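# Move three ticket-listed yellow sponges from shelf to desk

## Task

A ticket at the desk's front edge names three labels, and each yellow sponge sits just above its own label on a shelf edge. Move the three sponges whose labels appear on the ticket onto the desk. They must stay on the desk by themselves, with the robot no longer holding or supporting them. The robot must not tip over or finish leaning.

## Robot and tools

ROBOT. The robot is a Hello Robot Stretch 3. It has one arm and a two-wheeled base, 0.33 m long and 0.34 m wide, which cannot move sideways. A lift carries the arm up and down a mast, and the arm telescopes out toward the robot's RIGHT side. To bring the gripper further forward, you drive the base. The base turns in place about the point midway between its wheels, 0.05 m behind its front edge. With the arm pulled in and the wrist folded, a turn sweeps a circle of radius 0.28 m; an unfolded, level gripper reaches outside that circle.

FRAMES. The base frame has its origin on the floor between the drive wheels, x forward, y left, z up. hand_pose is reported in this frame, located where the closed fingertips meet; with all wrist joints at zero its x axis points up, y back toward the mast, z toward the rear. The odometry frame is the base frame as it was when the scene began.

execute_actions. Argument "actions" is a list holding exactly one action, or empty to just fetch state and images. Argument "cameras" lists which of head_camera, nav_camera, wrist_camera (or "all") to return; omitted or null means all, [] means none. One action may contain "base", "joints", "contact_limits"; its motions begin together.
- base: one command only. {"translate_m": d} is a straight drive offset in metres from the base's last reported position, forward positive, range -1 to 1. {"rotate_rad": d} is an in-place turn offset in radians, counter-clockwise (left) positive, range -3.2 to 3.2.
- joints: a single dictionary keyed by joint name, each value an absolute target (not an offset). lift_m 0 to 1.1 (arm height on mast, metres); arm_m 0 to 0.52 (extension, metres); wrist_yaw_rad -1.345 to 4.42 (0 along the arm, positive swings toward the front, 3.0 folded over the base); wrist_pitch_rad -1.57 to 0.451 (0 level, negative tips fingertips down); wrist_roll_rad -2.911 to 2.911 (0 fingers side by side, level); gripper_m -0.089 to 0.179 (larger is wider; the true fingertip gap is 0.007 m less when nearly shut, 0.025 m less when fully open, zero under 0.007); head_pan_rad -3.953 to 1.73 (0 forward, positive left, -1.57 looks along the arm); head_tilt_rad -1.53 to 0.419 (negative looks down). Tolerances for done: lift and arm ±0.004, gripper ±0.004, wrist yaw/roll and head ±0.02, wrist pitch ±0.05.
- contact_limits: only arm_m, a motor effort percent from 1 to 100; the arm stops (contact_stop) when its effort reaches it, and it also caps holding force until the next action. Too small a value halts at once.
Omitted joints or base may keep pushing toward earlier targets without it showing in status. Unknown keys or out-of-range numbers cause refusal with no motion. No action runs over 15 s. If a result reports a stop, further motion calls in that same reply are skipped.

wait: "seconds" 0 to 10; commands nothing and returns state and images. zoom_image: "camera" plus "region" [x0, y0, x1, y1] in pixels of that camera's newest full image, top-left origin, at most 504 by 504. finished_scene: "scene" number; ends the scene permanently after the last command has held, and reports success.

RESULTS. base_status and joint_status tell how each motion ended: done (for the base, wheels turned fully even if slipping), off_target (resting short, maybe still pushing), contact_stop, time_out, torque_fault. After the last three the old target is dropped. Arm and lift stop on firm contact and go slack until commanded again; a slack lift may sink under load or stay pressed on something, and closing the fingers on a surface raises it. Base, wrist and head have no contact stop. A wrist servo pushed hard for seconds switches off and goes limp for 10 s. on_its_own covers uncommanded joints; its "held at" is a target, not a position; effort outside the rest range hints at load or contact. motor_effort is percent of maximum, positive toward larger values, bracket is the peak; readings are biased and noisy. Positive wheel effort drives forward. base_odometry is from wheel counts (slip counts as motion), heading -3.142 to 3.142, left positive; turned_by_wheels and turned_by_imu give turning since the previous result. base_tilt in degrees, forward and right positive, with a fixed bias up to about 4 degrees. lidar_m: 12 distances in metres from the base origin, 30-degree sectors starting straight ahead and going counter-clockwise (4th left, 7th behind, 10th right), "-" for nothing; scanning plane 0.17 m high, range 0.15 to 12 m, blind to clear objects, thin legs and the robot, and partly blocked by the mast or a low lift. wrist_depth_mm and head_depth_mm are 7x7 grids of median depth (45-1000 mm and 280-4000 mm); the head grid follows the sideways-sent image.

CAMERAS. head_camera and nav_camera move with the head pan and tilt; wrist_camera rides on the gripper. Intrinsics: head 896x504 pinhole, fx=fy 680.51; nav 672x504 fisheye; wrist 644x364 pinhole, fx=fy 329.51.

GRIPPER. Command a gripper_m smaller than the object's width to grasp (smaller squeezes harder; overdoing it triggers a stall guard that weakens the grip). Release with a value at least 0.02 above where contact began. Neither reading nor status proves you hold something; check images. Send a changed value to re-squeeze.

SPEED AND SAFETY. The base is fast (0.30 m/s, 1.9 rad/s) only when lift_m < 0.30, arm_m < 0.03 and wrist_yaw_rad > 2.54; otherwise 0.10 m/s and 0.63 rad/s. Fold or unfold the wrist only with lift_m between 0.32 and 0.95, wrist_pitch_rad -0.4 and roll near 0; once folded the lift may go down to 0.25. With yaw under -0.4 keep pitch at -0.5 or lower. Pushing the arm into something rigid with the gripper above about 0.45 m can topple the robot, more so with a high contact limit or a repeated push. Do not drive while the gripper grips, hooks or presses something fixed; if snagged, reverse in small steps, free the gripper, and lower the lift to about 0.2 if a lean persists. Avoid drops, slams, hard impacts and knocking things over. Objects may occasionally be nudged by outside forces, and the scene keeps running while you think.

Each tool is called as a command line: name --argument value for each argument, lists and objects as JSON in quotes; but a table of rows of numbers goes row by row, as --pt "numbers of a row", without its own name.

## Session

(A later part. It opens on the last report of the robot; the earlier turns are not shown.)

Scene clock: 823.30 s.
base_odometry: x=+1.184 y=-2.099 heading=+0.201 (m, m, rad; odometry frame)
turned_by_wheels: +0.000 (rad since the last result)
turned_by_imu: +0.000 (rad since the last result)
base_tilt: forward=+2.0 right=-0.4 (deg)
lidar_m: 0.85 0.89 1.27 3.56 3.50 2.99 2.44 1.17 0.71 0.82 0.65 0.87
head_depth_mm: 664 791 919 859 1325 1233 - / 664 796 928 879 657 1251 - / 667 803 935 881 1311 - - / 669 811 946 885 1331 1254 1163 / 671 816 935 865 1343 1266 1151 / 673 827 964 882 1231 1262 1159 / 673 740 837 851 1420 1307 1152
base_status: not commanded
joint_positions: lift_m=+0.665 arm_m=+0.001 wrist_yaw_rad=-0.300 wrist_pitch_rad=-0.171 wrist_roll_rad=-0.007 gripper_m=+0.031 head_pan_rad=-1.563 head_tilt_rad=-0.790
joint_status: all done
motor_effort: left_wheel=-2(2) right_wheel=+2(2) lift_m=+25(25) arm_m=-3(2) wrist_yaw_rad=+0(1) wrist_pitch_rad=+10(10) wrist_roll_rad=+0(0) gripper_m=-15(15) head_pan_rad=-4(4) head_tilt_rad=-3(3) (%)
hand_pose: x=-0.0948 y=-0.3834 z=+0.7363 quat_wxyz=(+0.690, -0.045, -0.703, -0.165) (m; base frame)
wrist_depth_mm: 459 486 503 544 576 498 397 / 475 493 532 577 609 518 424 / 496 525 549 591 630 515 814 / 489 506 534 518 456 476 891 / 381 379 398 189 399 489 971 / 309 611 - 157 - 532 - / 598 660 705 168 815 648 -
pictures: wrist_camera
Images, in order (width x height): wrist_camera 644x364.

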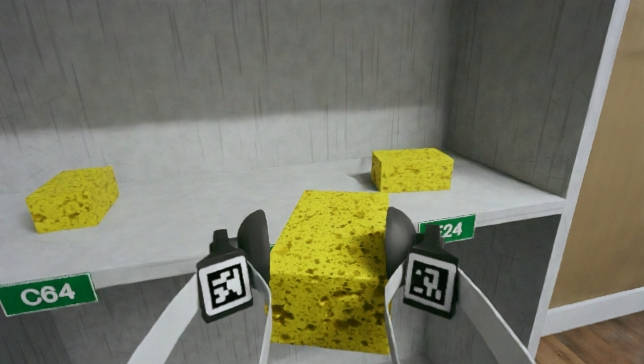

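execute_actions --actions '[{"joints":{"wrist_pitch_rad":-0.4,"wrist_yaw_rad":2.6}}]' --cameras '[]'

execute_actions --actions '[{"joints":{"lift_m":0.285,"head_pan_rad":0,"head_tilt_rad":-0.5}}]' --cameras '["wrist_camera"]'

execute_actions --actions '[{"base":{"rotate_rad":2.0}}]' --cameras '[]'

execute_actions --actions '[{"base":{"translate_m":1.0}}]' --cameras '[]'

execute_actions --actions '[{"base":{"translate_m":1.0}}]' --cameras '["head_camera","nav_camera"]'

Scene clock: 839.60 s.
base_odometry: x=+1.184 y=-2.099 heading=+0.201 (m, m, rad; odometry frame)
turned_by_wheels: +0.000 (rad since the last result)
turned_by_imu: +0.001 (rad since the last result)
base_tilt: forward=+2.0 right=-0.4 (deg)
lidar_m: 0.85 0.89 1.27 3.53 3.49 2.99 2.44 1.17 0.71 0.82 0.64 0.87
head_depth_mm: 664 794 922 857 1306 1239 - / 664 798 927 885 1336 1249 - / 666 808 934 884 1329 1260 - / 667 813 948 881 1336 1253 - / 669 815 935 867 1348 1267 1131 / 671 824 963 883 1238 1266 1157 / 674 738 833 851 1426 1313 1159
base_status: not commanded
joint_positions: lift_m=+0.665 arm_m=+0.001 wrist_yaw_rad=+2.598 wrist_pitch_rad=-0.416 wrist_roll_rad=-0.007 gripper_m=+0.031 head_pan_rad=-1.563 head_tilt_rad=-0.790
joint_status: all done
motor_effort: left_wheel=-2(2) right_wheel=+2(2) lift_m=+25(25) arm_m=-3(3) wrist_yaw_rad=+2(2) wrist_pitch_rad=+7(9) wrist_roll_rad=+0(0) gripper_m=-15(14) head_pan_rad=-4(4) head_tilt_rad=-3(4) (%)
hand_pose: x=+0.0949 y=+0.0462 z=+0.6780 quat_wxyz=(+0.327, +0.703, -0.044, +0.630) (m; base frame)
wrist_depth_mm: - - - - - 816 649 / - - - - - 856 685 / - - - - - 909 716 / - - - - - 966 731 / - - - 187 - 994 775 / - 996 - 157 - 959 800 / - 878 848 168 829 831 821
pictures: none
No camera images: the call's "cameras" was empty. Leave "cameras" out to get every camera's image.

Scene clock: 843.90 s.
base_odometry: x=+1.184 y=-2.099 heading=+0.201 (m, m, rad; odometry frame)
turned_by_wheels: +0.000 (rad since the last result)
turned_by_imu: +0.000 (rad since the last result)
base_tilt: forward=+2.1 right=-0.3 (deg)
lidar_m: 0.85 0.90 1.27 3.57 3.50 3.00 2.44 1.17 0.71 0.82 0.65 0.87
head_depth_mm: 680 742 816 902 1013 1152 1273 / 685 749 821 906 1017 1165 1269 / 690 754 824 914 1029 1176 1284 / 694 754 831 925 1040 1185 1289 / 698 762 836 933 1053 1198 1309 / 702 766 843 909 1020 1210 1306 / 707 770 850 907 771 1226 1307
base_status: not commanded
joint_positions: lift_m=+0.285 arm_m=+0.001 wrist_yaw_rad=+2.598 wrist_pitch_rad=-0.418 wrist_roll_rad=-0.007 gripper_m=+0.031 head_pan_rad=-0.007 head_tilt_rad=-0.507
joint_status: all done
motor_effort: left_wheel=-2(2) right_wheel=+2(2) lift_m=+20(22) arm_m=-3(3) wrist_yaw_rad=+2(3) wrist_pitch_rad=+8(8) wrist_roll_rad=+0(0) gripper_m=-15(15) head_pan_rad=+3(51) head_tilt_rad=+2(18) (%)
hand_pose: x=+0.0948 y=+0.0461 z=+0.2979 quat_wxyz=(+0.327, +0.703, -0.043, +0.630) (m; base frame)
wrist_depth_mm: - - - - - 819 661 / - - - - - 865 676 / - - 968 952 917 860 710 / 775 764 773 739 744 738 689 / 626 620 641 189 600 592 583 / 541 515 - 157 - 499 496 / - 466 443 168 430 433 431
pictures: wrist_camera
Images, in order (width x height): wrist_camera 644x364.

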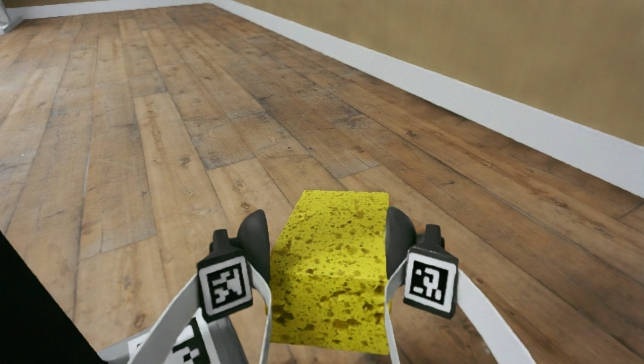

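Scene clock: 846.33 s.
base_odometry: x=+1.184 y=-2.099 heading=+2.201 (m, m, rad; odometry frame)
turned_by_wheels: +2.000 (rad since the last result)
turned_by_imu: +2.008 (rad since the last result)
base_tilt: forward=+2.0 right=-0.3 (deg)
lidar_m: 3.54 3.07 2.48 1.28 0.86 0.82 0.64 0.89 0.85 0.87 1.16 2.90
head_depth_mm: 3357 3584 3626 2576 1972 1567 1305 / 3539 3714 3863 2603 1960 1564 1309 / 3687 3828 3851 2600 1964 1561 1312 / 3850 - 3848 2592 1966 1577 1316 / - - 3875 2619 1948 1574 1312 / - - 3891 2594 1950 1570 1311 / 3571 3653 3766 2581 1952 1578 1306
base_status: done
joint_positions: lift_m=+0.285 arm_m=+0.001 wrist_yaw_rad=+2.599 wrist_pitch_rad=-0.418 wrist_roll_rad=-0.007 gripper_m=+0.031 head_pan_rad=-0.007 head_tilt_rad=-0.507
joint_status: not commanded
motor_effort: left_wheel=-2(6) right_wheel=+2(10) lift_m=+20(19) arm_m=-3(3) wrist_yaw_rad=+2(2) wrist_pitch_rad=+8(8) wrist_roll_rad=+0(1) gripper_m=-14(15) head_pan_rad=+4(4) head_tilt_rad=+3(2) (%)
hand_pose: x=+0.0947 y=+0.0461 z=+0.2979 quat_wxyz=(+0.327, +0.703, -0.043, +0.630) (m; base frame)
wrist_depth_mm: - - - - - - - / - - - - - - - / - 976 978 939 926 930 920 / 770 752 756 754 733 716 711 / 617 619 633 188 606 591 585 / 526 522 - 157 - 499 500 / - 465 447 167 427 437 433
pictures: none
No camera images: the call's "cameras" was empty. Leave "cameras" out to get every camera's image.

Scene clock: 851.27 s.
base_odometry: x=+0.594 y=-1.291 heading=+2.201 (m, m, rad; odometry frame)
turned_by_wheels: +0.000 (rad since the last result)
turned_by_imu: +0.006 (rad since the last result)
base_tilt: forward=+2.0 right=-0.3 (deg)
lidar_m: 2.91 2.57 2.45 2.20 1.84 1.45 1.65 1.38 1.32 1.36 1.82 2.60
head_depth_mm: 2576 2687 2990 2567 1976 1565 1302 / 2733 2874 3125 2618 1955 1566 1306 / 2829 2904 3280 2602 1959 1573 1314 / 2958 3126 3336 2619 1970 1572 1306 / 3094 3337 3568 2579 1958 1567 1311 / 3256 3635 3601 2591 1954 1566 1306 / 2934 3141 3278 2576 1951 1571 1307
base_status: done
joint_positions: lift_m=+0.285 arm_m=+0.001 wrist_yaw_rad=+2.599 wrist_pitch_rad=-0.418 wrist_roll_rad=-0.007 gripper_m=+0.031 head_pan_rad=-0.007 head_tilt_rad=-0.506
joint_status: not commanded
motor_effort: left_wheel=-2(6) right_wheel=+2(8) lift_m=+20(20) arm_m=-3(3) wrist_yaw_rad=+1(2) wrist_pitch_rad=+8(8) wrist_roll_rad=+0(0) gripper_m=-15(15) head_pan_rad=+3(4) head_tilt_rad=+2(2) (%)
hand_pose: x=+0.0947 y=+0.0461 z=+0.2978 quat_wxyz=(+0.327, +0.703, -0.043, +0.630) (m; base frame)
wrist_depth_mm: - - - - - - - / - - - - - - - / - - 959 955 931 931 910 / 752 765 747 737 724 724 702 / 629 615 629 188 607 596 578 / 535 524 - 158 - 503 502 / - 467 448 167 429 439 432
pictures: none
No camera images: the call's "cameras" was empty. Leave "cameras" out to get every camera's image.

Scene clock: 856.20 s.
base_odometry: x=+0.005 y=-0.483 heading=+2.201 (m, m, rad; odometry frame)
turned_by_wheels: +0.000 (rad since the last result)
turned_by_imu: +0.006 (rad since the last result)
base_tilt: forward=+1.9 right=-0.3 (deg)
lidar_m: 1.76 2.04 1.97 2.03 2.33 2.38 2.63 1.88 1.80 1.85 2.22 1.52
head_depth_mm: 1812 1943 1699 2208 1905 1569 1312 / 1886 2036 1730 2358 1968 1569 1297 / 1970 2151 1830 2485 1971 1579 1309 / 2088 2282 1832 2487 1959 1577 1309 / 2196 2397 1985 2640 1950 1579 1307 / 2330 2571 2841 2618 1955 1577 1313 / 2354 2456 2660 2607 1959 1574 1311
base_status: done
joint_positions: lift_m=+0.285 arm_m=+0.001 wrist_yaw_rad=+2.599 wrist_pitch_rad=-0.418 wrist_roll_rad=-0.007 gripper_m=+0.031 head_pan_rad=-0.007 head_tilt_rad=-0.506
joint_status: not commanded
motor_effort: left_wheel=-2(7) right_wheel=+2(8) lift_m=+20(20) arm_m=-3(3) wrist_yaw_rad=+2(2) wrist_pitch_rad=+8(8) wrist_roll_rad=-1(0) gripper_m=-14(15) head_pan_rad=+4(4) head_tilt_rad=+3(2) (%)
hand_pose: x=+0.0946 y=+0.0461 z=+0.2978 quat_wxyz=(+0.327, +0.703, -0.043, +0.630) (m; base frame)
wrist_depth_mm: - - - - - - - / - - - - - - - / 987 - 959 942 921 919 912 / 762 754 763 749 725 717 705 / 628 621 635 189 606 592 580 / 525 521 - 158 - 503 497 / - 460 442 168 430 441 428
pictures: head_camera (sideways: a quarter turn clockwise sets it upright), nav_camera (sideways: a quarter turn counterclockwise sets it upright)
Images, in order (width x height): head_camera 896x504, nav_camera 672x504.

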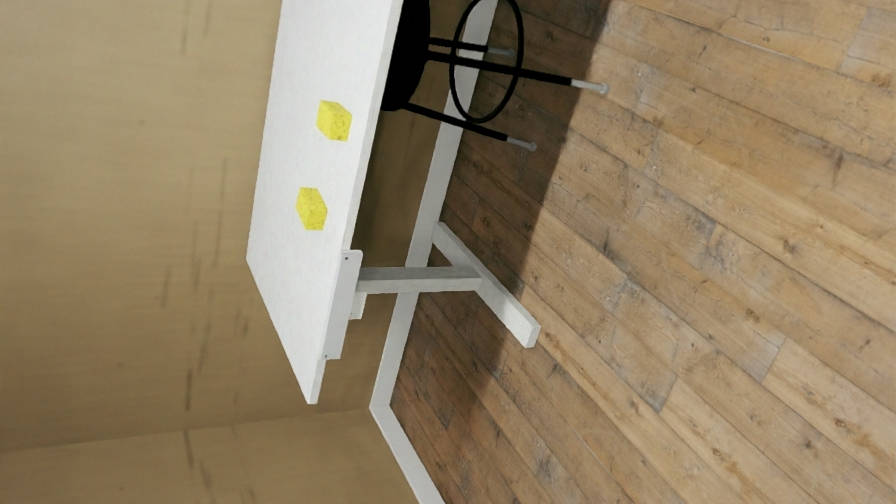

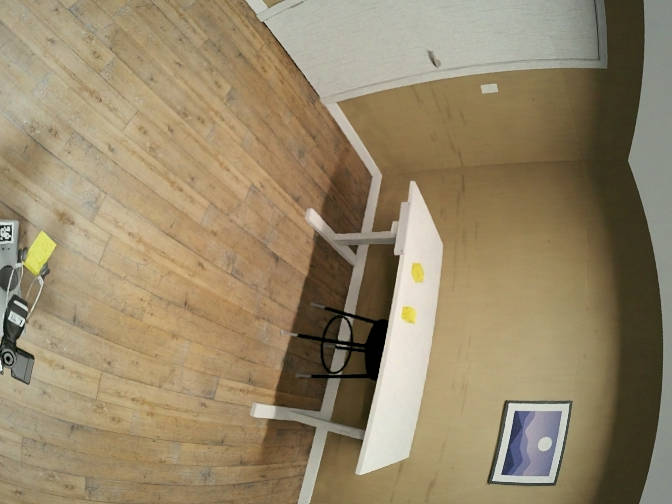

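execute_actions --actions '[{"base":{"translate_m":0.6}}]' --cameras '[]'

execute_actions --actions '[{"base":{"rotate_rad":-0.45},"joints":{"head_tilt_rad":-0.7}}]' --cameras '["head_camera","nav_camera"]'

Scene clock: 872.20 s.
base_odometry: x=-0.348 y=+0.002 heading=+2.200 (m, m, rad; odometry frame)
turned_by_wheels: +0.000 (rad since the last result)
turned_by_imu: +0.004 (rad since the last result)
base_tilt: forward=+2.0 right=-0.3 (deg)
lidar_m: 1.39 1.74 1.66 1.74 2.34 2.88 2.97 2.17 2.08 2.15 1.25 0.96
head_depth_mm: 1338 1456 1545 1149 1450 1528 1306 / 1408 1528 1602 1145 1839 1585 1311 / 1474 1600 1674 1129 1971 1561 1312 / 1573 1695 1713 1152 1898 1558 1312 / 1651 1786 1913 1210 1891 1585 1311 / 1741 1922 2108 1337 1955 1571 1307 / 1857 2029 2226 2286 1952 1592 1300
base_status: done
joint_positions: lift_m=+0.285 arm_m=+0.001 wrist_yaw_rad=+2.599 wrist_pitch_rad=-0.418 wrist_roll_rad=-0.007 gripper_m=+0.031 head_pan_rad=-0.007 head_tilt_rad=-0.506
joint_status: not commanded
motor_effort: left_wheel=-2(5) right_wheel=+2(8) lift_m=+20(20) arm_m=-3(3) wrist_yaw_rad=+2(2) wrist_pitch_rad=+8(8) wrist_roll_rad=+0(0) gripper_m=-14(14) head_pan_rad=+3(4) head_tilt_rad=+2(2) (%)
hand_pose: x=+0.0946 y=+0.0461 z=+0.2978 quat_wxyz=(+0.327, +0.703, -0.043, +0.630) (m; base frame)
wrist_depth_mm: - - - - - - - / - - - - - - - / - 987 981 947 924 921 915 / 782 746 757 729 727 715 698 / 632 610 638 188 609 588 590 / 527 520 - 157 - 500 499 / - 462 443 168 428 433 433
pictures: none
No camera images: the call's "cameras" was empty. Leave "cameras" out to get every camera's image.

Scene clock: 873.67 s.
base_odometry: x=-0.348 y=+0.002 heading=+1.751 (m, m, rad; odometry frame)
turned_by_wheels: -0.450 (rad since the last result)
turned_by_imu: -0.452 (rad since the last result)
base_tilt: forward=+2.0 right=-0.4 (deg)
lidar_m: 0.96 1.39 1.71 1.66 1.77 2.52 2.89 2.82 2.14 2.09 2.18 1.25
head_depth_mm: 1359 1464 1113 1540 1583 1372 1193 / 1374 1470 1104 1867 1633 1373 1193 / 1369 1473 1115 1810 1615 1378 1188 / 1383 1477 1113 1814 1583 1377 1191 / 1397 1484 1066 1872 1629 1380 1193 / 1402 1501 1122 1926 1639 1385 1192 / 1411 1508 1073 1926 1635 1369 1189
base_status: done
joint_positions: lift_m=+0.285 arm_m=+0.001 wrist_yaw_rad=+2.599 wrist_pitch_rad=-0.418 wrist_roll_rad=-0.007 gripper_m=+0.031 head_pan_rad=-0.007 head_tilt_rad=-0.692
joint_status: all done
motor_effort: left_wheel=+2(8) right_wheel=-3(9) lift_m=+20(20) arm_m=-3(3) wrist_yaw_rad=+2(1) wrist_pitch_rad=+8(8) wrist_roll_rad=+0(1) gripper_m=-15(15) head_pan_rad=+3(3) head_tilt_rad=-3(14) (%)
hand_pose: x=+0.0946 y=+0.0461 z=+0.2978 quat_wxyz=(+0.327, +0.703, -0.043, +0.630) (m; base frame)
wrist_depth_mm: - - - - - - - / - - - - - - - / 980 963 990 955 946 934 900 / 764 759 754 738 731 720 720 / 616 615 639 189 599 591 583 / 516 516 - 158 - 497 498 / - 457 442 167 428 436 430
pictures: head_camera (sideways: a quarter turn clockwise sets it upright), nav_camera (sideways: a quarter turn counterclockwise sets it upright)
Images, in order (width x height): head_camera 896x504, nav_camera 672x504.

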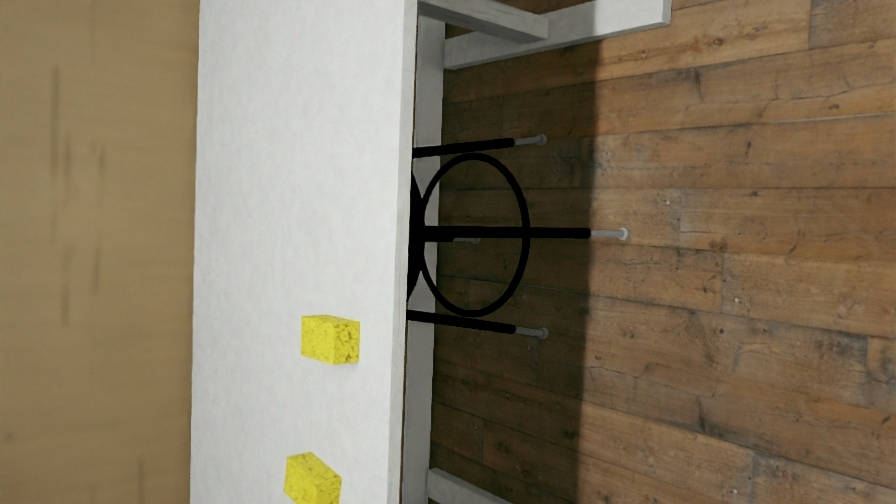

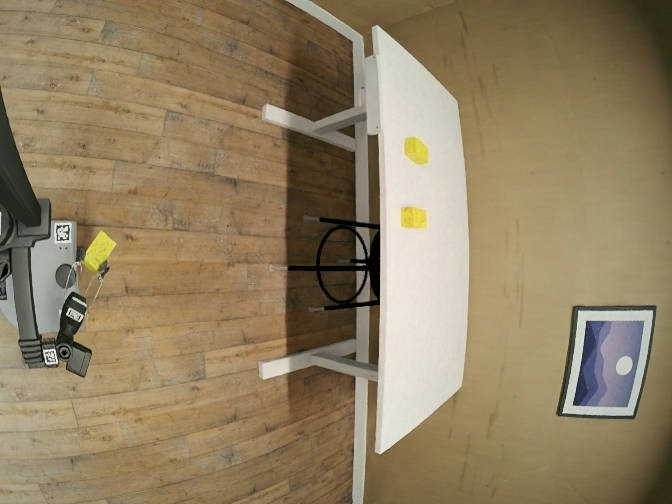

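execute_actions --actions '[{"base":{"translate_m":0.28}}]' --cameras '[]'

execute_actions --actions '[{"base":{"rotate_rad":1.6},"joints":{"head_pan_rad":-1.57,"head_tilt_rad":-0.8}}]' --cameras '[]'

execute_actions --actions '[{"base":{"translate_m":-0.05},"joints":{"lift_m":0.77}}]' --cameras '["head_camera","nav_camera"]'

Scene clock: 888.97 s.
base_odometry: x=-0.398 y=+0.278 heading=+1.751 (m, m, rad; odometry frame)
turned_by_wheels: +0.000 (rad since the last result)
turned_by_imu: +0.002 (rad since the last result)
base_tilt: forward=+2.0 right=-0.4 (deg)
lidar_m: 0.68 1.16 1.68 1.65 1.76 2.50 3.16 2.85 2.15 2.10 1.79 0.92
head_depth_mm: 1116 1256 1115 867 1481 1379 1187 / 1120 1248 1113 869 1510 1374 1196 / 1129 1265 1111 867 1508 1378 1196 / 1133 1278 1104 867 1114 1383 1192 / 1138 1284 1117 845 1323 1378 1195 / 1145 1281 1115 842 1550 1376 1201 / 1151 1297 1117 870 1545 1384 1193
base_status: done
joint_positions: lift_m=+0.285 arm_m=+0.001 wrist_yaw_rad=+2.599 wrist_pitch_rad=-0.418 wrist_roll_rad=-0.007 gripper_m=+0.031 head_pan_rad=-0.007 head_tilt_rad=-0.692
joint_status: not commanded
motor_effort: left_wheel=+3(10) right_wheel=-4(6) lift_m=+20(20) arm_m=-3(3) wrist_yaw_rad=+1(1) wrist_pitch_rad=+8(9) wrist_roll_rad=+0(0) gripper_m=-15(14) head_pan_rad=+4(3) head_tilt_rad=-2(3) (%)
hand_pose: x=+0.0946 y=+0.0461 z=+0.2978 quat_wxyz=(+0.327, +0.703, -0.043, +0.630) (m; base frame)
wrist_depth_mm: - - - - - - - / - - - - - - - / - 975 952 965 931 936 863 / 774 750 758 743 723 741 715 / 615 623 636 188 606 590 580 / 528 515 - 158 - 515 496 / - 460 446 168 427 433 430
pictures: none
No camera images: the call's "cameras" was empty. Leave "cameras" out to get every camera's image.

Scene clock: 891.30 s.
base_odometry: x=-0.398 y=+0.278 heading=-2.933 (m, m, rad; odometry frame)
turned_by_wheels: +1.600 (rad since the last result)
turned_by_imu: +1.607 (rad since the last result)
base_tilt: forward=+2.0 right=-0.3 (deg)
lidar_m: 1.65 1.78 2.60 3.17 2.75 2.14 2.09 1.74 0.92 0.68 1.15 1.68
head_depth_mm: 1137 1208 943 794 1503 1308 1145 / 1145 1212 946 796 1475 1309 1149 / 1166 1214 948 798 1472 1304 1151 / 1174 1206 950 821 1505 1305 1167 / 1183 1217 952 801 1505 1307 1153 / 1193 1226 954 824 1511 1308 1161 / 1210 1217 952 843 1534 1305 1153
base_status: done
joint_positions: lift_m=+0.285 arm_m=+0.001 wrist_yaw_rad=+2.599 wrist_pitch_rad=-0.418 wrist_roll_rad=-0.007 gripper_m=+0.031 head_pan_rad=-1.563 head_tilt_rad=-0.790
joint_status: all done
motor_effort: left_wheel=-1(6) right_wheel=+2(9) lift_m=+20(20) arm_m=-3(3) wrist_yaw_rad=+1(1) wrist_pitch_rad=+8(8) wrist_roll_rad=+0(0) gripper_m=-15(14) head_pan_rad=-3(54) head_tilt_rad=-3(12) (%)
hand_pose: x=+0.0946 y=+0.0460 z=+0.2978 quat_wxyz=(+0.327, +0.703, -0.043, +0.630) (m; base frame)
wrist_depth_mm: - - - - - - - / - - - - - - - / - 986 957 950 928 946 892 / 776 755 739 748 720 725 708 / 622 627 627 188 612 591 599 / 531 523 - 158 - 499 502 / - 463 444 168 428 438 428
pictures: none
No camera images: the call's "cameras" was empty. Leave "cameras" out to get every camera's image.

Scene clock: 896.53 s.
base_odometry: x=-0.349 y=+0.288 heading=-2.933 (m, m, rad; odometry frame)
turned_by_wheels: +0.000 (rad since the last result)
turned_by_imu: +0.000 (rad since the last result)
base_tilt: forward=+2.0 right=-0.4 (deg)
lidar_m: 1.70 1.84 2.68 3.18 2.68 2.09 2.05 1.73 0.97 0.67 1.19 1.72
head_depth_mm: 1134 1207 948 771 1470 1357 - / 1135 1203 944 793 1500 1362 1102 / 1153 1216 949 798 1500 1357 - / 1172 1206 945 800 1470 - - / 1183 1215 951 817 1481 1337 1151 / 1194 1222 949 801 1508 1311 1156 / 1204 1225 952 825 1504 1311 1150
base_status: done
joint_positions: lift_m=+0.770 arm_m=+0.001 wrist_yaw_rad=+2.599 wrist_pitch_rad=-0.418 wrist_roll_rad=-0.007 gripper_m=+0.031 head_pan_rad=-1.563 head_tilt_rad=-0.790
joint_status: all done
motor_effort: left_wheel=-1(8) right_wheel=+1(6) lift_m=+25(26) arm_m=-3(3) wrist_yaw_rad=+1(2) wrist_pitch_rad=+9(8) wrist_roll_rad=+0(0) gripper_m=-14(14) head_pan_rad=-3(2) head_tilt_rad=-3(4) (%)
hand_pose: x=+0.0946 y=+0.0460 z=+0.7825 quat_wxyz=(+0.327, +0.703, -0.043, +0.630) (m; base frame)
wrist_depth_mm: - - - - - - - / - - - - - - - / - - - - - - - / - - - - - - - / - - - 189 - - - / - - - 158 - - - / - 972 997 167 919 933 948
pictures: head_camera (sideways: a quarter turn clockwise sets it upright), nav_camera (sideways: a quarter turn counterclockwise sets it upright)
Images, in order (width x height): head_camera 896x504, nav_camera 672x504.

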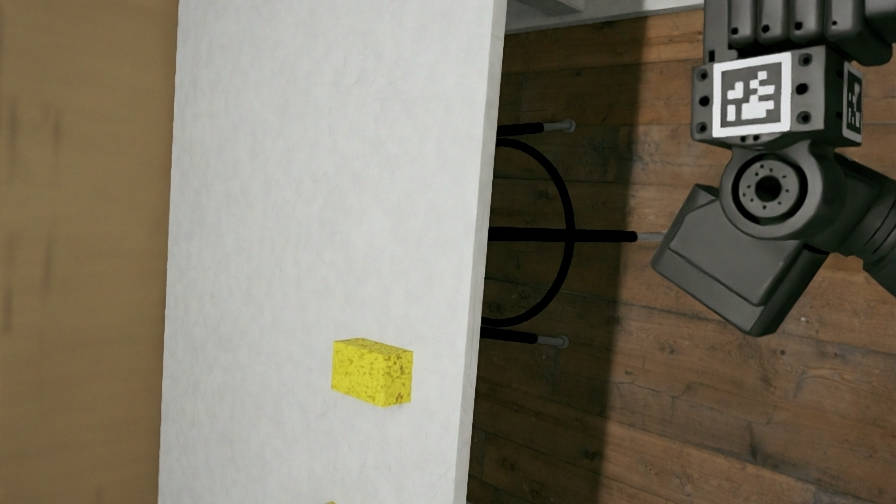

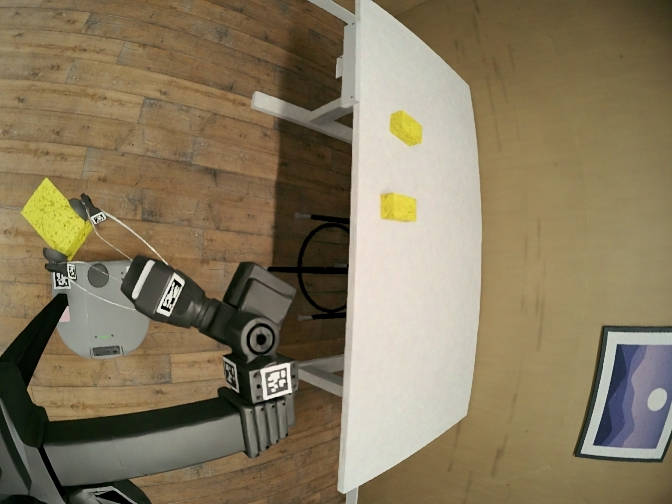

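execute_actions --actions '[{"joints":{"wrist_yaw_rad":0}}]' --cameras '[]'

execute_actions --actions '[{"joints":{"wrist_pitch_rad":-0.17,"arm_m":0.27,"lift_m":0.725}}]' --cameras '[]'

execute_actions --actions '[{"joints":{"lift_m":0.704}}]' --cameras '["head_camera","wrist_camera"]'

Scene clock: 909.37 s.
base_odometry: x=-0.349 y=+0.288 heading=-2.933 (m, m, rad; odometry frame)
turned_by_wheels: +0.000 (rad since the last result)
turned_by_imu: +0.001 (rad since the last result)
base_tilt: forward=+2.0 right=-0.3 (deg)
lidar_m: 1.70 1.83 2.69 3.18 2.69 2.09 2.05 1.73 0.97 0.67 1.19 1.72
head_depth_mm: 1130 1211 945 773 1469 1354 - / 1140 1213 947 792 1502 1353 - / 1152 1216 951 799 641 - - / 1176 1212 949 799 1415 1299 1153 / 1183 1222 947 820 1470 1317 1153 / 1187 1217 949 800 1520 1309 1161 / 1204 1225 953 824 1518 1319 1158
base_status: not commanded
joint_positions: lift_m=+0.770 arm_m=+0.001 wrist_yaw_rad=+0.002 wrist_pitch_rad=-0.418 wrist_roll_rad=-0.007 gripper_m=+0.031 head_pan_rad=-1.563 head_tilt_rad=-0.790
joint_status: all done
motor_effort: left_wheel=-2(1) right_wheel=+2(2) lift_m=+25(25) arm_m=-3(3) wrist_yaw_rad=-2(2) wrist_pitch_rad=+8(9) wrist_roll_rad=+0(0) gripper_m=-15(15) head_pan_rad=-3(4) head_tilt_rad=-3(3) (%)
hand_pose: x=-0.0211 y=-0.3704 z=+0.7825 quat_wxyz=(+0.694, +0.148, -0.689, -0.146) (m; base frame)
wrist_depth_mm: - 990 981 939 949 932 925 / 532 608 582 580 571 561 558 / 437 414 423 419 411 406 396 / 890 373 362 348 345 337 328 / - - - 187 - - - / - - - 158 - - - / 971 998 960 167 918 948 909
pictures: none
No camera images: the call's "cameras" was empty. Leave "cameras" out to get every camera's image.

Scene clock: 912.57 s.
base_odometry: x=-0.349 y=+0.288 heading=-2.933 (m, m, rad; odometry frame)
turned_by_wheels: +0.000 (rad since the last result)
turned_by_imu: +0.000 (rad since the last result)
base_tilt: forward=+2.0 right=-0.3 (deg)
lidar_m: 1.70 1.83 2.69 3.16 2.68 2.08 2.05 1.73 0.97 0.67 1.19 1.73
head_depth_mm: 1137 1208 945 793 1433 - - / 1144 1210 943 - 1511 1304 1152 / 1154 1215 983 - 1473 1310 1162 / 1165 1213 974 796 1469 1305 1151 / 1181 1213 948 825 1477 1300 1157 / 1196 1212 951 800 1510 1316 1155 / 1202 1219 952 822 1516 1308 1150
base_status: not commanded
joint_positions: lift_m=+0.725 arm_m=+0.270 wrist_yaw_rad=+0.001 wrist_pitch_rad=-0.195 wrist_roll_rad=-0.007 gripper_m=+0.031 head_pan_rad=-1.563 head_tilt_rad=-0.790
joint_status: all done
motor_effort: left_wheel=-2(1) right_wheel=+2(2) lift_m=+19(22) arm_m=+3(3) wrist_yaw_rad=+0(2) wrist_pitch_rad=+12(13) wrist_roll_rad=+0(0) gripper_m=-15(15) head_pan_rad=-4(3) head_tilt_rad=-3(3) (%)
hand_pose: x=-0.0214 y=-0.6613 z=+0.7905 quat_wxyz=(+0.706, +0.070, -0.701, -0.069) (m; base frame)
wrist_depth_mm: 798 766 775 733 742 705 690 / 826 826 801 759 763 743 708 / 768 748 724 695 663 664 647 / 471 448 440 431 428 418 413 / 238 322 337 188 314 304 300 / 202 241 - 158 - 242 238 / 194 206 204 168 194 199 196
pictures: none
No camera images: the call's "cameras" was empty. Leave "cameras" out to get every camera's image.

Scene clock: 913.50 s.
base_odometry: x=-0.349 y=+0.288 heading=-2.933 (m, m, rad; odometry frame)
turned_by_wheels: +0.000 (rad since the last result)
turned_by_imu: +0.000 (rad since the last result)
base_tilt: forward=+2.0 right=-0.3 (deg)
lidar_m: 1.70 1.83 2.69 3.18 2.68 2.09 2.04 1.73 0.97 0.67 1.19 1.73
head_depth_mm: 1136 1210 945 778 1482 - - / 1147 1213 948 - 1467 1314 1152 / 1152 1212 948 - 1469 1307 1153 / 1165 1207 950 797 1475 1305 1153 / 1182 1220 950 826 1474 1312 1155 / 1200 1218 949 803 1512 1313 1154 / 1206 1219 952 822 1515 1303 1152
base_status: not commanded
joint_positions: lift_m=+0.704 arm_m=+0.270 wrist_yaw_rad=+0.001 wrist_pitch_rad=-0.194 wrist_roll_rad=-0.007 gripper_m=+0.031 head_pan_rad=-1.563 head_tilt_rad=-0.790
joint_status: all done
motor_effort: left_wheel=-2(1) right_wheel=+2(2) lift_m=+19(21) arm_m=+3(3) wrist_yaw_rad=-1(0) wrist_pitch_rad=+11(12) wrist_roll_rad=+0(1) gripper_m=-15(14) head_pan_rad=-4(3) head_tilt_rad=-3(3) (%)
hand_pose: x=-0.0214 y=-0.6614 z=+0.7697 quat_wxyz=(+0.706, +0.069, -0.701, -0.069) (m; base frame)
wrist_depth_mm: 784 781 752 743 727 699 678 / 838 817 789 775 758 740 712 / 679 644 640 618 595 584 564 / 402 399 388 381 370 365 356 / 207 268 294 187 275 265 261 / 198 220 - 158 - 211 207 / 181 181 178 166 169 174 171
pictures: head_camera (sideways: a quarter turn clockwise sets it upright), wrist_camera
Images, in order (width x height): head_camera 896x504, wrist_camera 644x364.

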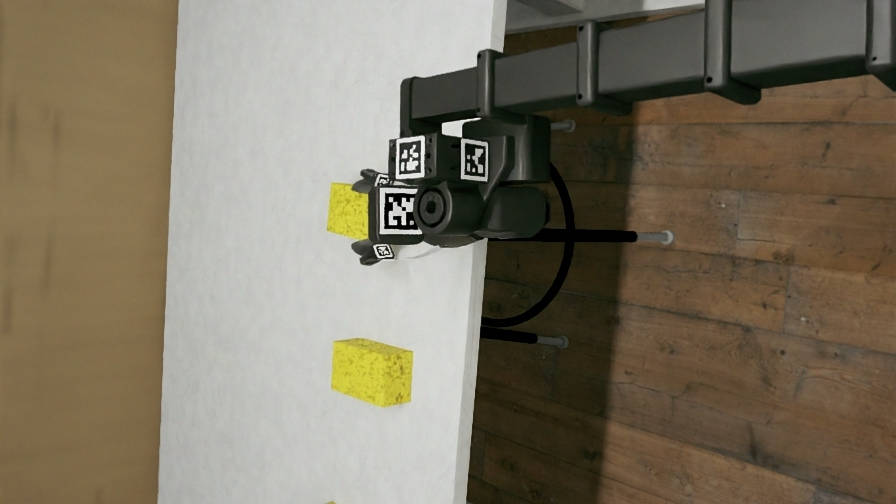

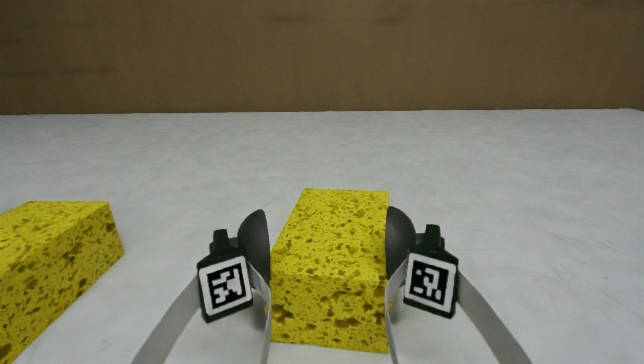

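execute_actions --actions '[{"joints":{"gripper_m":0.11}}]' --cameras '[]'

execute_actions --actions '[{"joints":{"lift_m":0.76}}]' --cameras '[]'

execute_actions --actions '[{"joints":{"arm_m":0.0}}]' --cameras '["head_camera","nav_camera"]'

Scene clock: 920.83 s.
base_odometry: x=-0.349 y=+0.288 heading=-2.933 (m, m, rad; odometry frame)
turned_by_wheels: +0.000 (rad since the last result)
turned_by_imu: +0.000 (rad since the last result)
base_tilt: forward=+2.0 right=-0.4 (deg)
lidar_m: 1.70 1.83 2.68 3.17 2.69 2.08 2.05 1.73 0.97 0.67 1.19 1.72
head_depth_mm: 1134 1209 943 775 1472 - - / 1143 1206 939 - 1469 1302 1157 / 1158 1208 958 - 1481 1301 1159 / 1172 1215 962 799 1475 1315 1152 / 1181 1217 950 822 1478 1306 1154 / 1201 1217 950 800 1513 1312 1152 / 1206 1229 955 823 1506 1314 1157
base_status: not commanded
joint_positions: lift_m=+0.704 arm_m=+0.270 wrist_yaw_rad=+0.001 wrist_pitch_rad=-0.194 wrist_roll_rad=-0.007 gripper_m=+0.110 head_pan_rad=-1.563 head_tilt_rad=-0.790
joint_status: all done
motor_effort: left_wheel=-1(2) right_wheel=+2(1) lift_m=+19(19) arm_m=+3(3) wrist_yaw_rad=+0(1) wrist_pitch_rad=+11(11) wrist_roll_rad=+0(0) gripper_m=+0(84) head_pan_rad=-4(4) head_tilt_rad=-3(3) (%)
hand_pose: x=-0.0214 y=-0.6614 z=+0.7697 quat_wxyz=(+0.706, +0.069, -0.701, -0.069) (m; base frame)
wrist_depth_mm: 778 771 760 722 720 693 681 / 834 823 796 779 760 741 718 / 670 653 636 619 586 578 563 / 399 394 389 379 370 366 357 / 208 269 275 188 244 282 262 / 198 224 208 159 196 219 207 / 181 173 177 166 168 172 171
pictures: none
No camera images: the call's "cameras" was empty. Leave "cameras" out to get every camera's image.

Scene clock: 922.17 s.
base_odometry: x=-0.349 y=+0.288 heading=-2.933 (m, m, rad; odometry frame)
turned_by_wheels: +0.000 (rad since the last result)
turned_by_imu: +0.000 (rad since the last result)
base_tilt: forward=+2.0 right=-0.4 (deg)
lidar_m: 1.70 1.83 2.69 3.16 2.69 2.09 2.05 1.73 0.97 0.67 1.18 1.73
head_depth_mm: 1133 1207 943 795 - - - / 1147 1204 975 - 1485 1306 1149 / 1152 1215 1016 - 1509 1309 1148 / 1174 1210 980 800 1477 1309 1150 / 1181 1214 954 821 1470 1312 1154 / 1192 1220 947 802 1511 1308 1158 / 1211 1220 950 820 1511 1307 1152
base_status: not commanded
joint_positions: lift_m=+0.760 arm_m=+0.270 wrist_yaw_rad=+0.001 wrist_pitch_rad=-0.194 wrist_roll_rad=-0.007 gripper_m=+0.110 head_pan_rad=-1.563 head_tilt_rad=-0.790
joint_status: all done
motor_effort: left_wheel=-2(2) right_wheel=+2(2) lift_m=+25(26) arm_m=+3(3) wrist_yaw_rad=+0(1) wrist_pitch_rad=+11(11) wrist_roll_rad=+0(0) gripper_m=+0(0) head_pan_rad=-3(5) head_tilt_rad=-3(3) (%)
hand_pose: x=-0.0214 y=-0.6614 z=+0.8256 quat_wxyz=(+0.706, +0.069, -0.701, -0.068) (m; base frame)
wrist_depth_mm: 791 783 745 737 728 707 688 / 837 835 803 765 766 737 714 / 874 847 838 809 774 777 746 / 563 554 538 531 516 504 494 / 397 396 386 382 376 388 365 / 239 250 300 232 283 302 290 / 204 241 247 190 237 241 238
pictures: none
No camera images: the call's "cameras" was empty. Leave "cameras" out to get every camera's image.

Scene clock: 925.37 s.
base_odometry: x=-0.349 y=+0.288 heading=-2.933 (m, m, rad; odometry frame)
turned_by_wheels: +0.000 (rad since the last result)
turned_by_imu: +0.000 (rad since the last result)
base_tilt: forward=+1.9 right=-0.4 (deg)
lidar_m: 1.70 1.83 2.68 3.16 2.69 2.09 2.05 1.73 0.97 0.67 1.18 1.72
head_depth_mm: 1133 1210 945 775 1478 1325 - / 1146 1203 943 795 1492 1356 - / 1157 1211 945 800 1530 - - / 1174 1212 950 799 1489 1281 1151 / 1182 1218 952 826 1471 1304 1156 / 1201 1214 949 799 1503 1314 1150 / 1212 1220 955 824 1513 1314 1154
base_status: not commanded
joint_positions: lift_m=+0.760 arm_m=+0.001 wrist_yaw_rad=+0.000 wrist_pitch_rad=-0.194 wrist_roll_rad=-0.007 gripper_m=+0.110 head_pan_rad=-1.563 head_tilt_rad=-0.790
joint_status: all done
motor_effort: left_wheel=-1(2) right_wheel=+2(2) lift_m=+25(25) arm_m=-3(1) wrist_yaw_rad=+0(1) wrist_pitch_rad=+11(11) wrist_roll_rad=+0(0) gripper_m=+0(0) head_pan_rad=-3(3) head_tilt_rad=-3(3) (%)
hand_pose: x=-0.0214 y=-0.3929 z=+0.8256 quat_wxyz=(+0.706, +0.069, -0.701, -0.068) (m; base frame)
wrist_depth_mm: - - 985 972 944 934 906 / - - - - - 974 967 / 984 935 901 863 846 812 991 / 495 545 499 464 530 512 501 / 402 398 390 387 379 392 367 / 938 - - 599 - 328 324 / - - - - - - -
pictures: head_camera (sideways: a quarter turn clockwise sets it upright), nav_camera (sideways: a quarter turn counterclockwise sets it upright)
Images, in order (width x height): head_camera 896x504, nav_camera 672x504.

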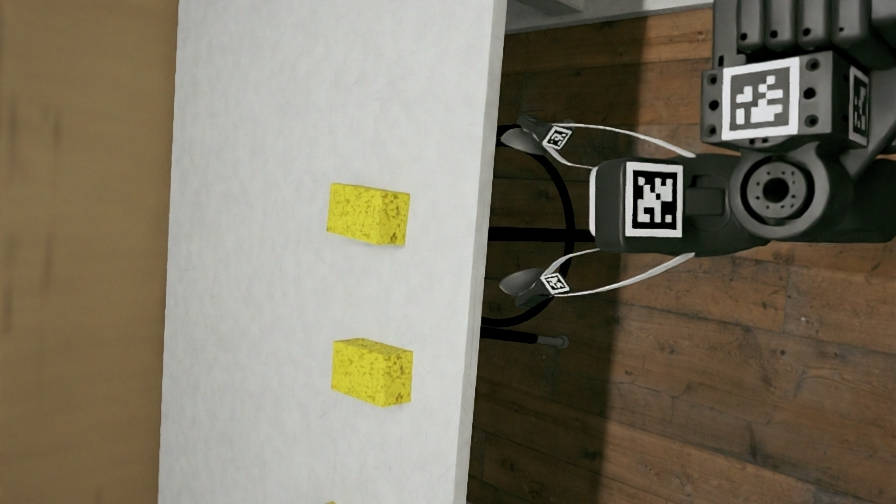

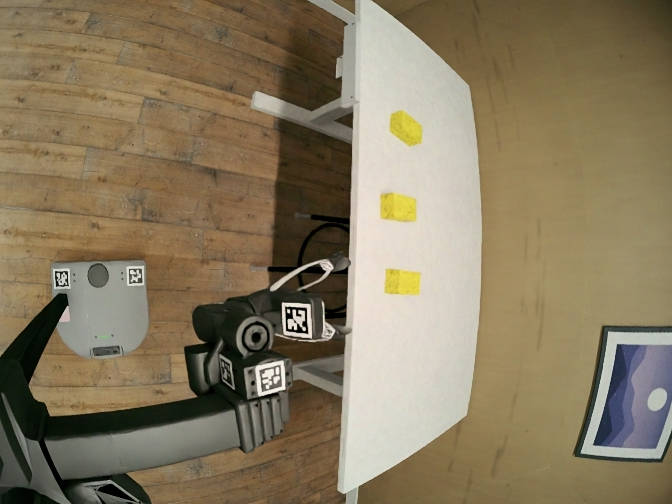

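finished_scene --scene 1

The scene is finished: the task was done.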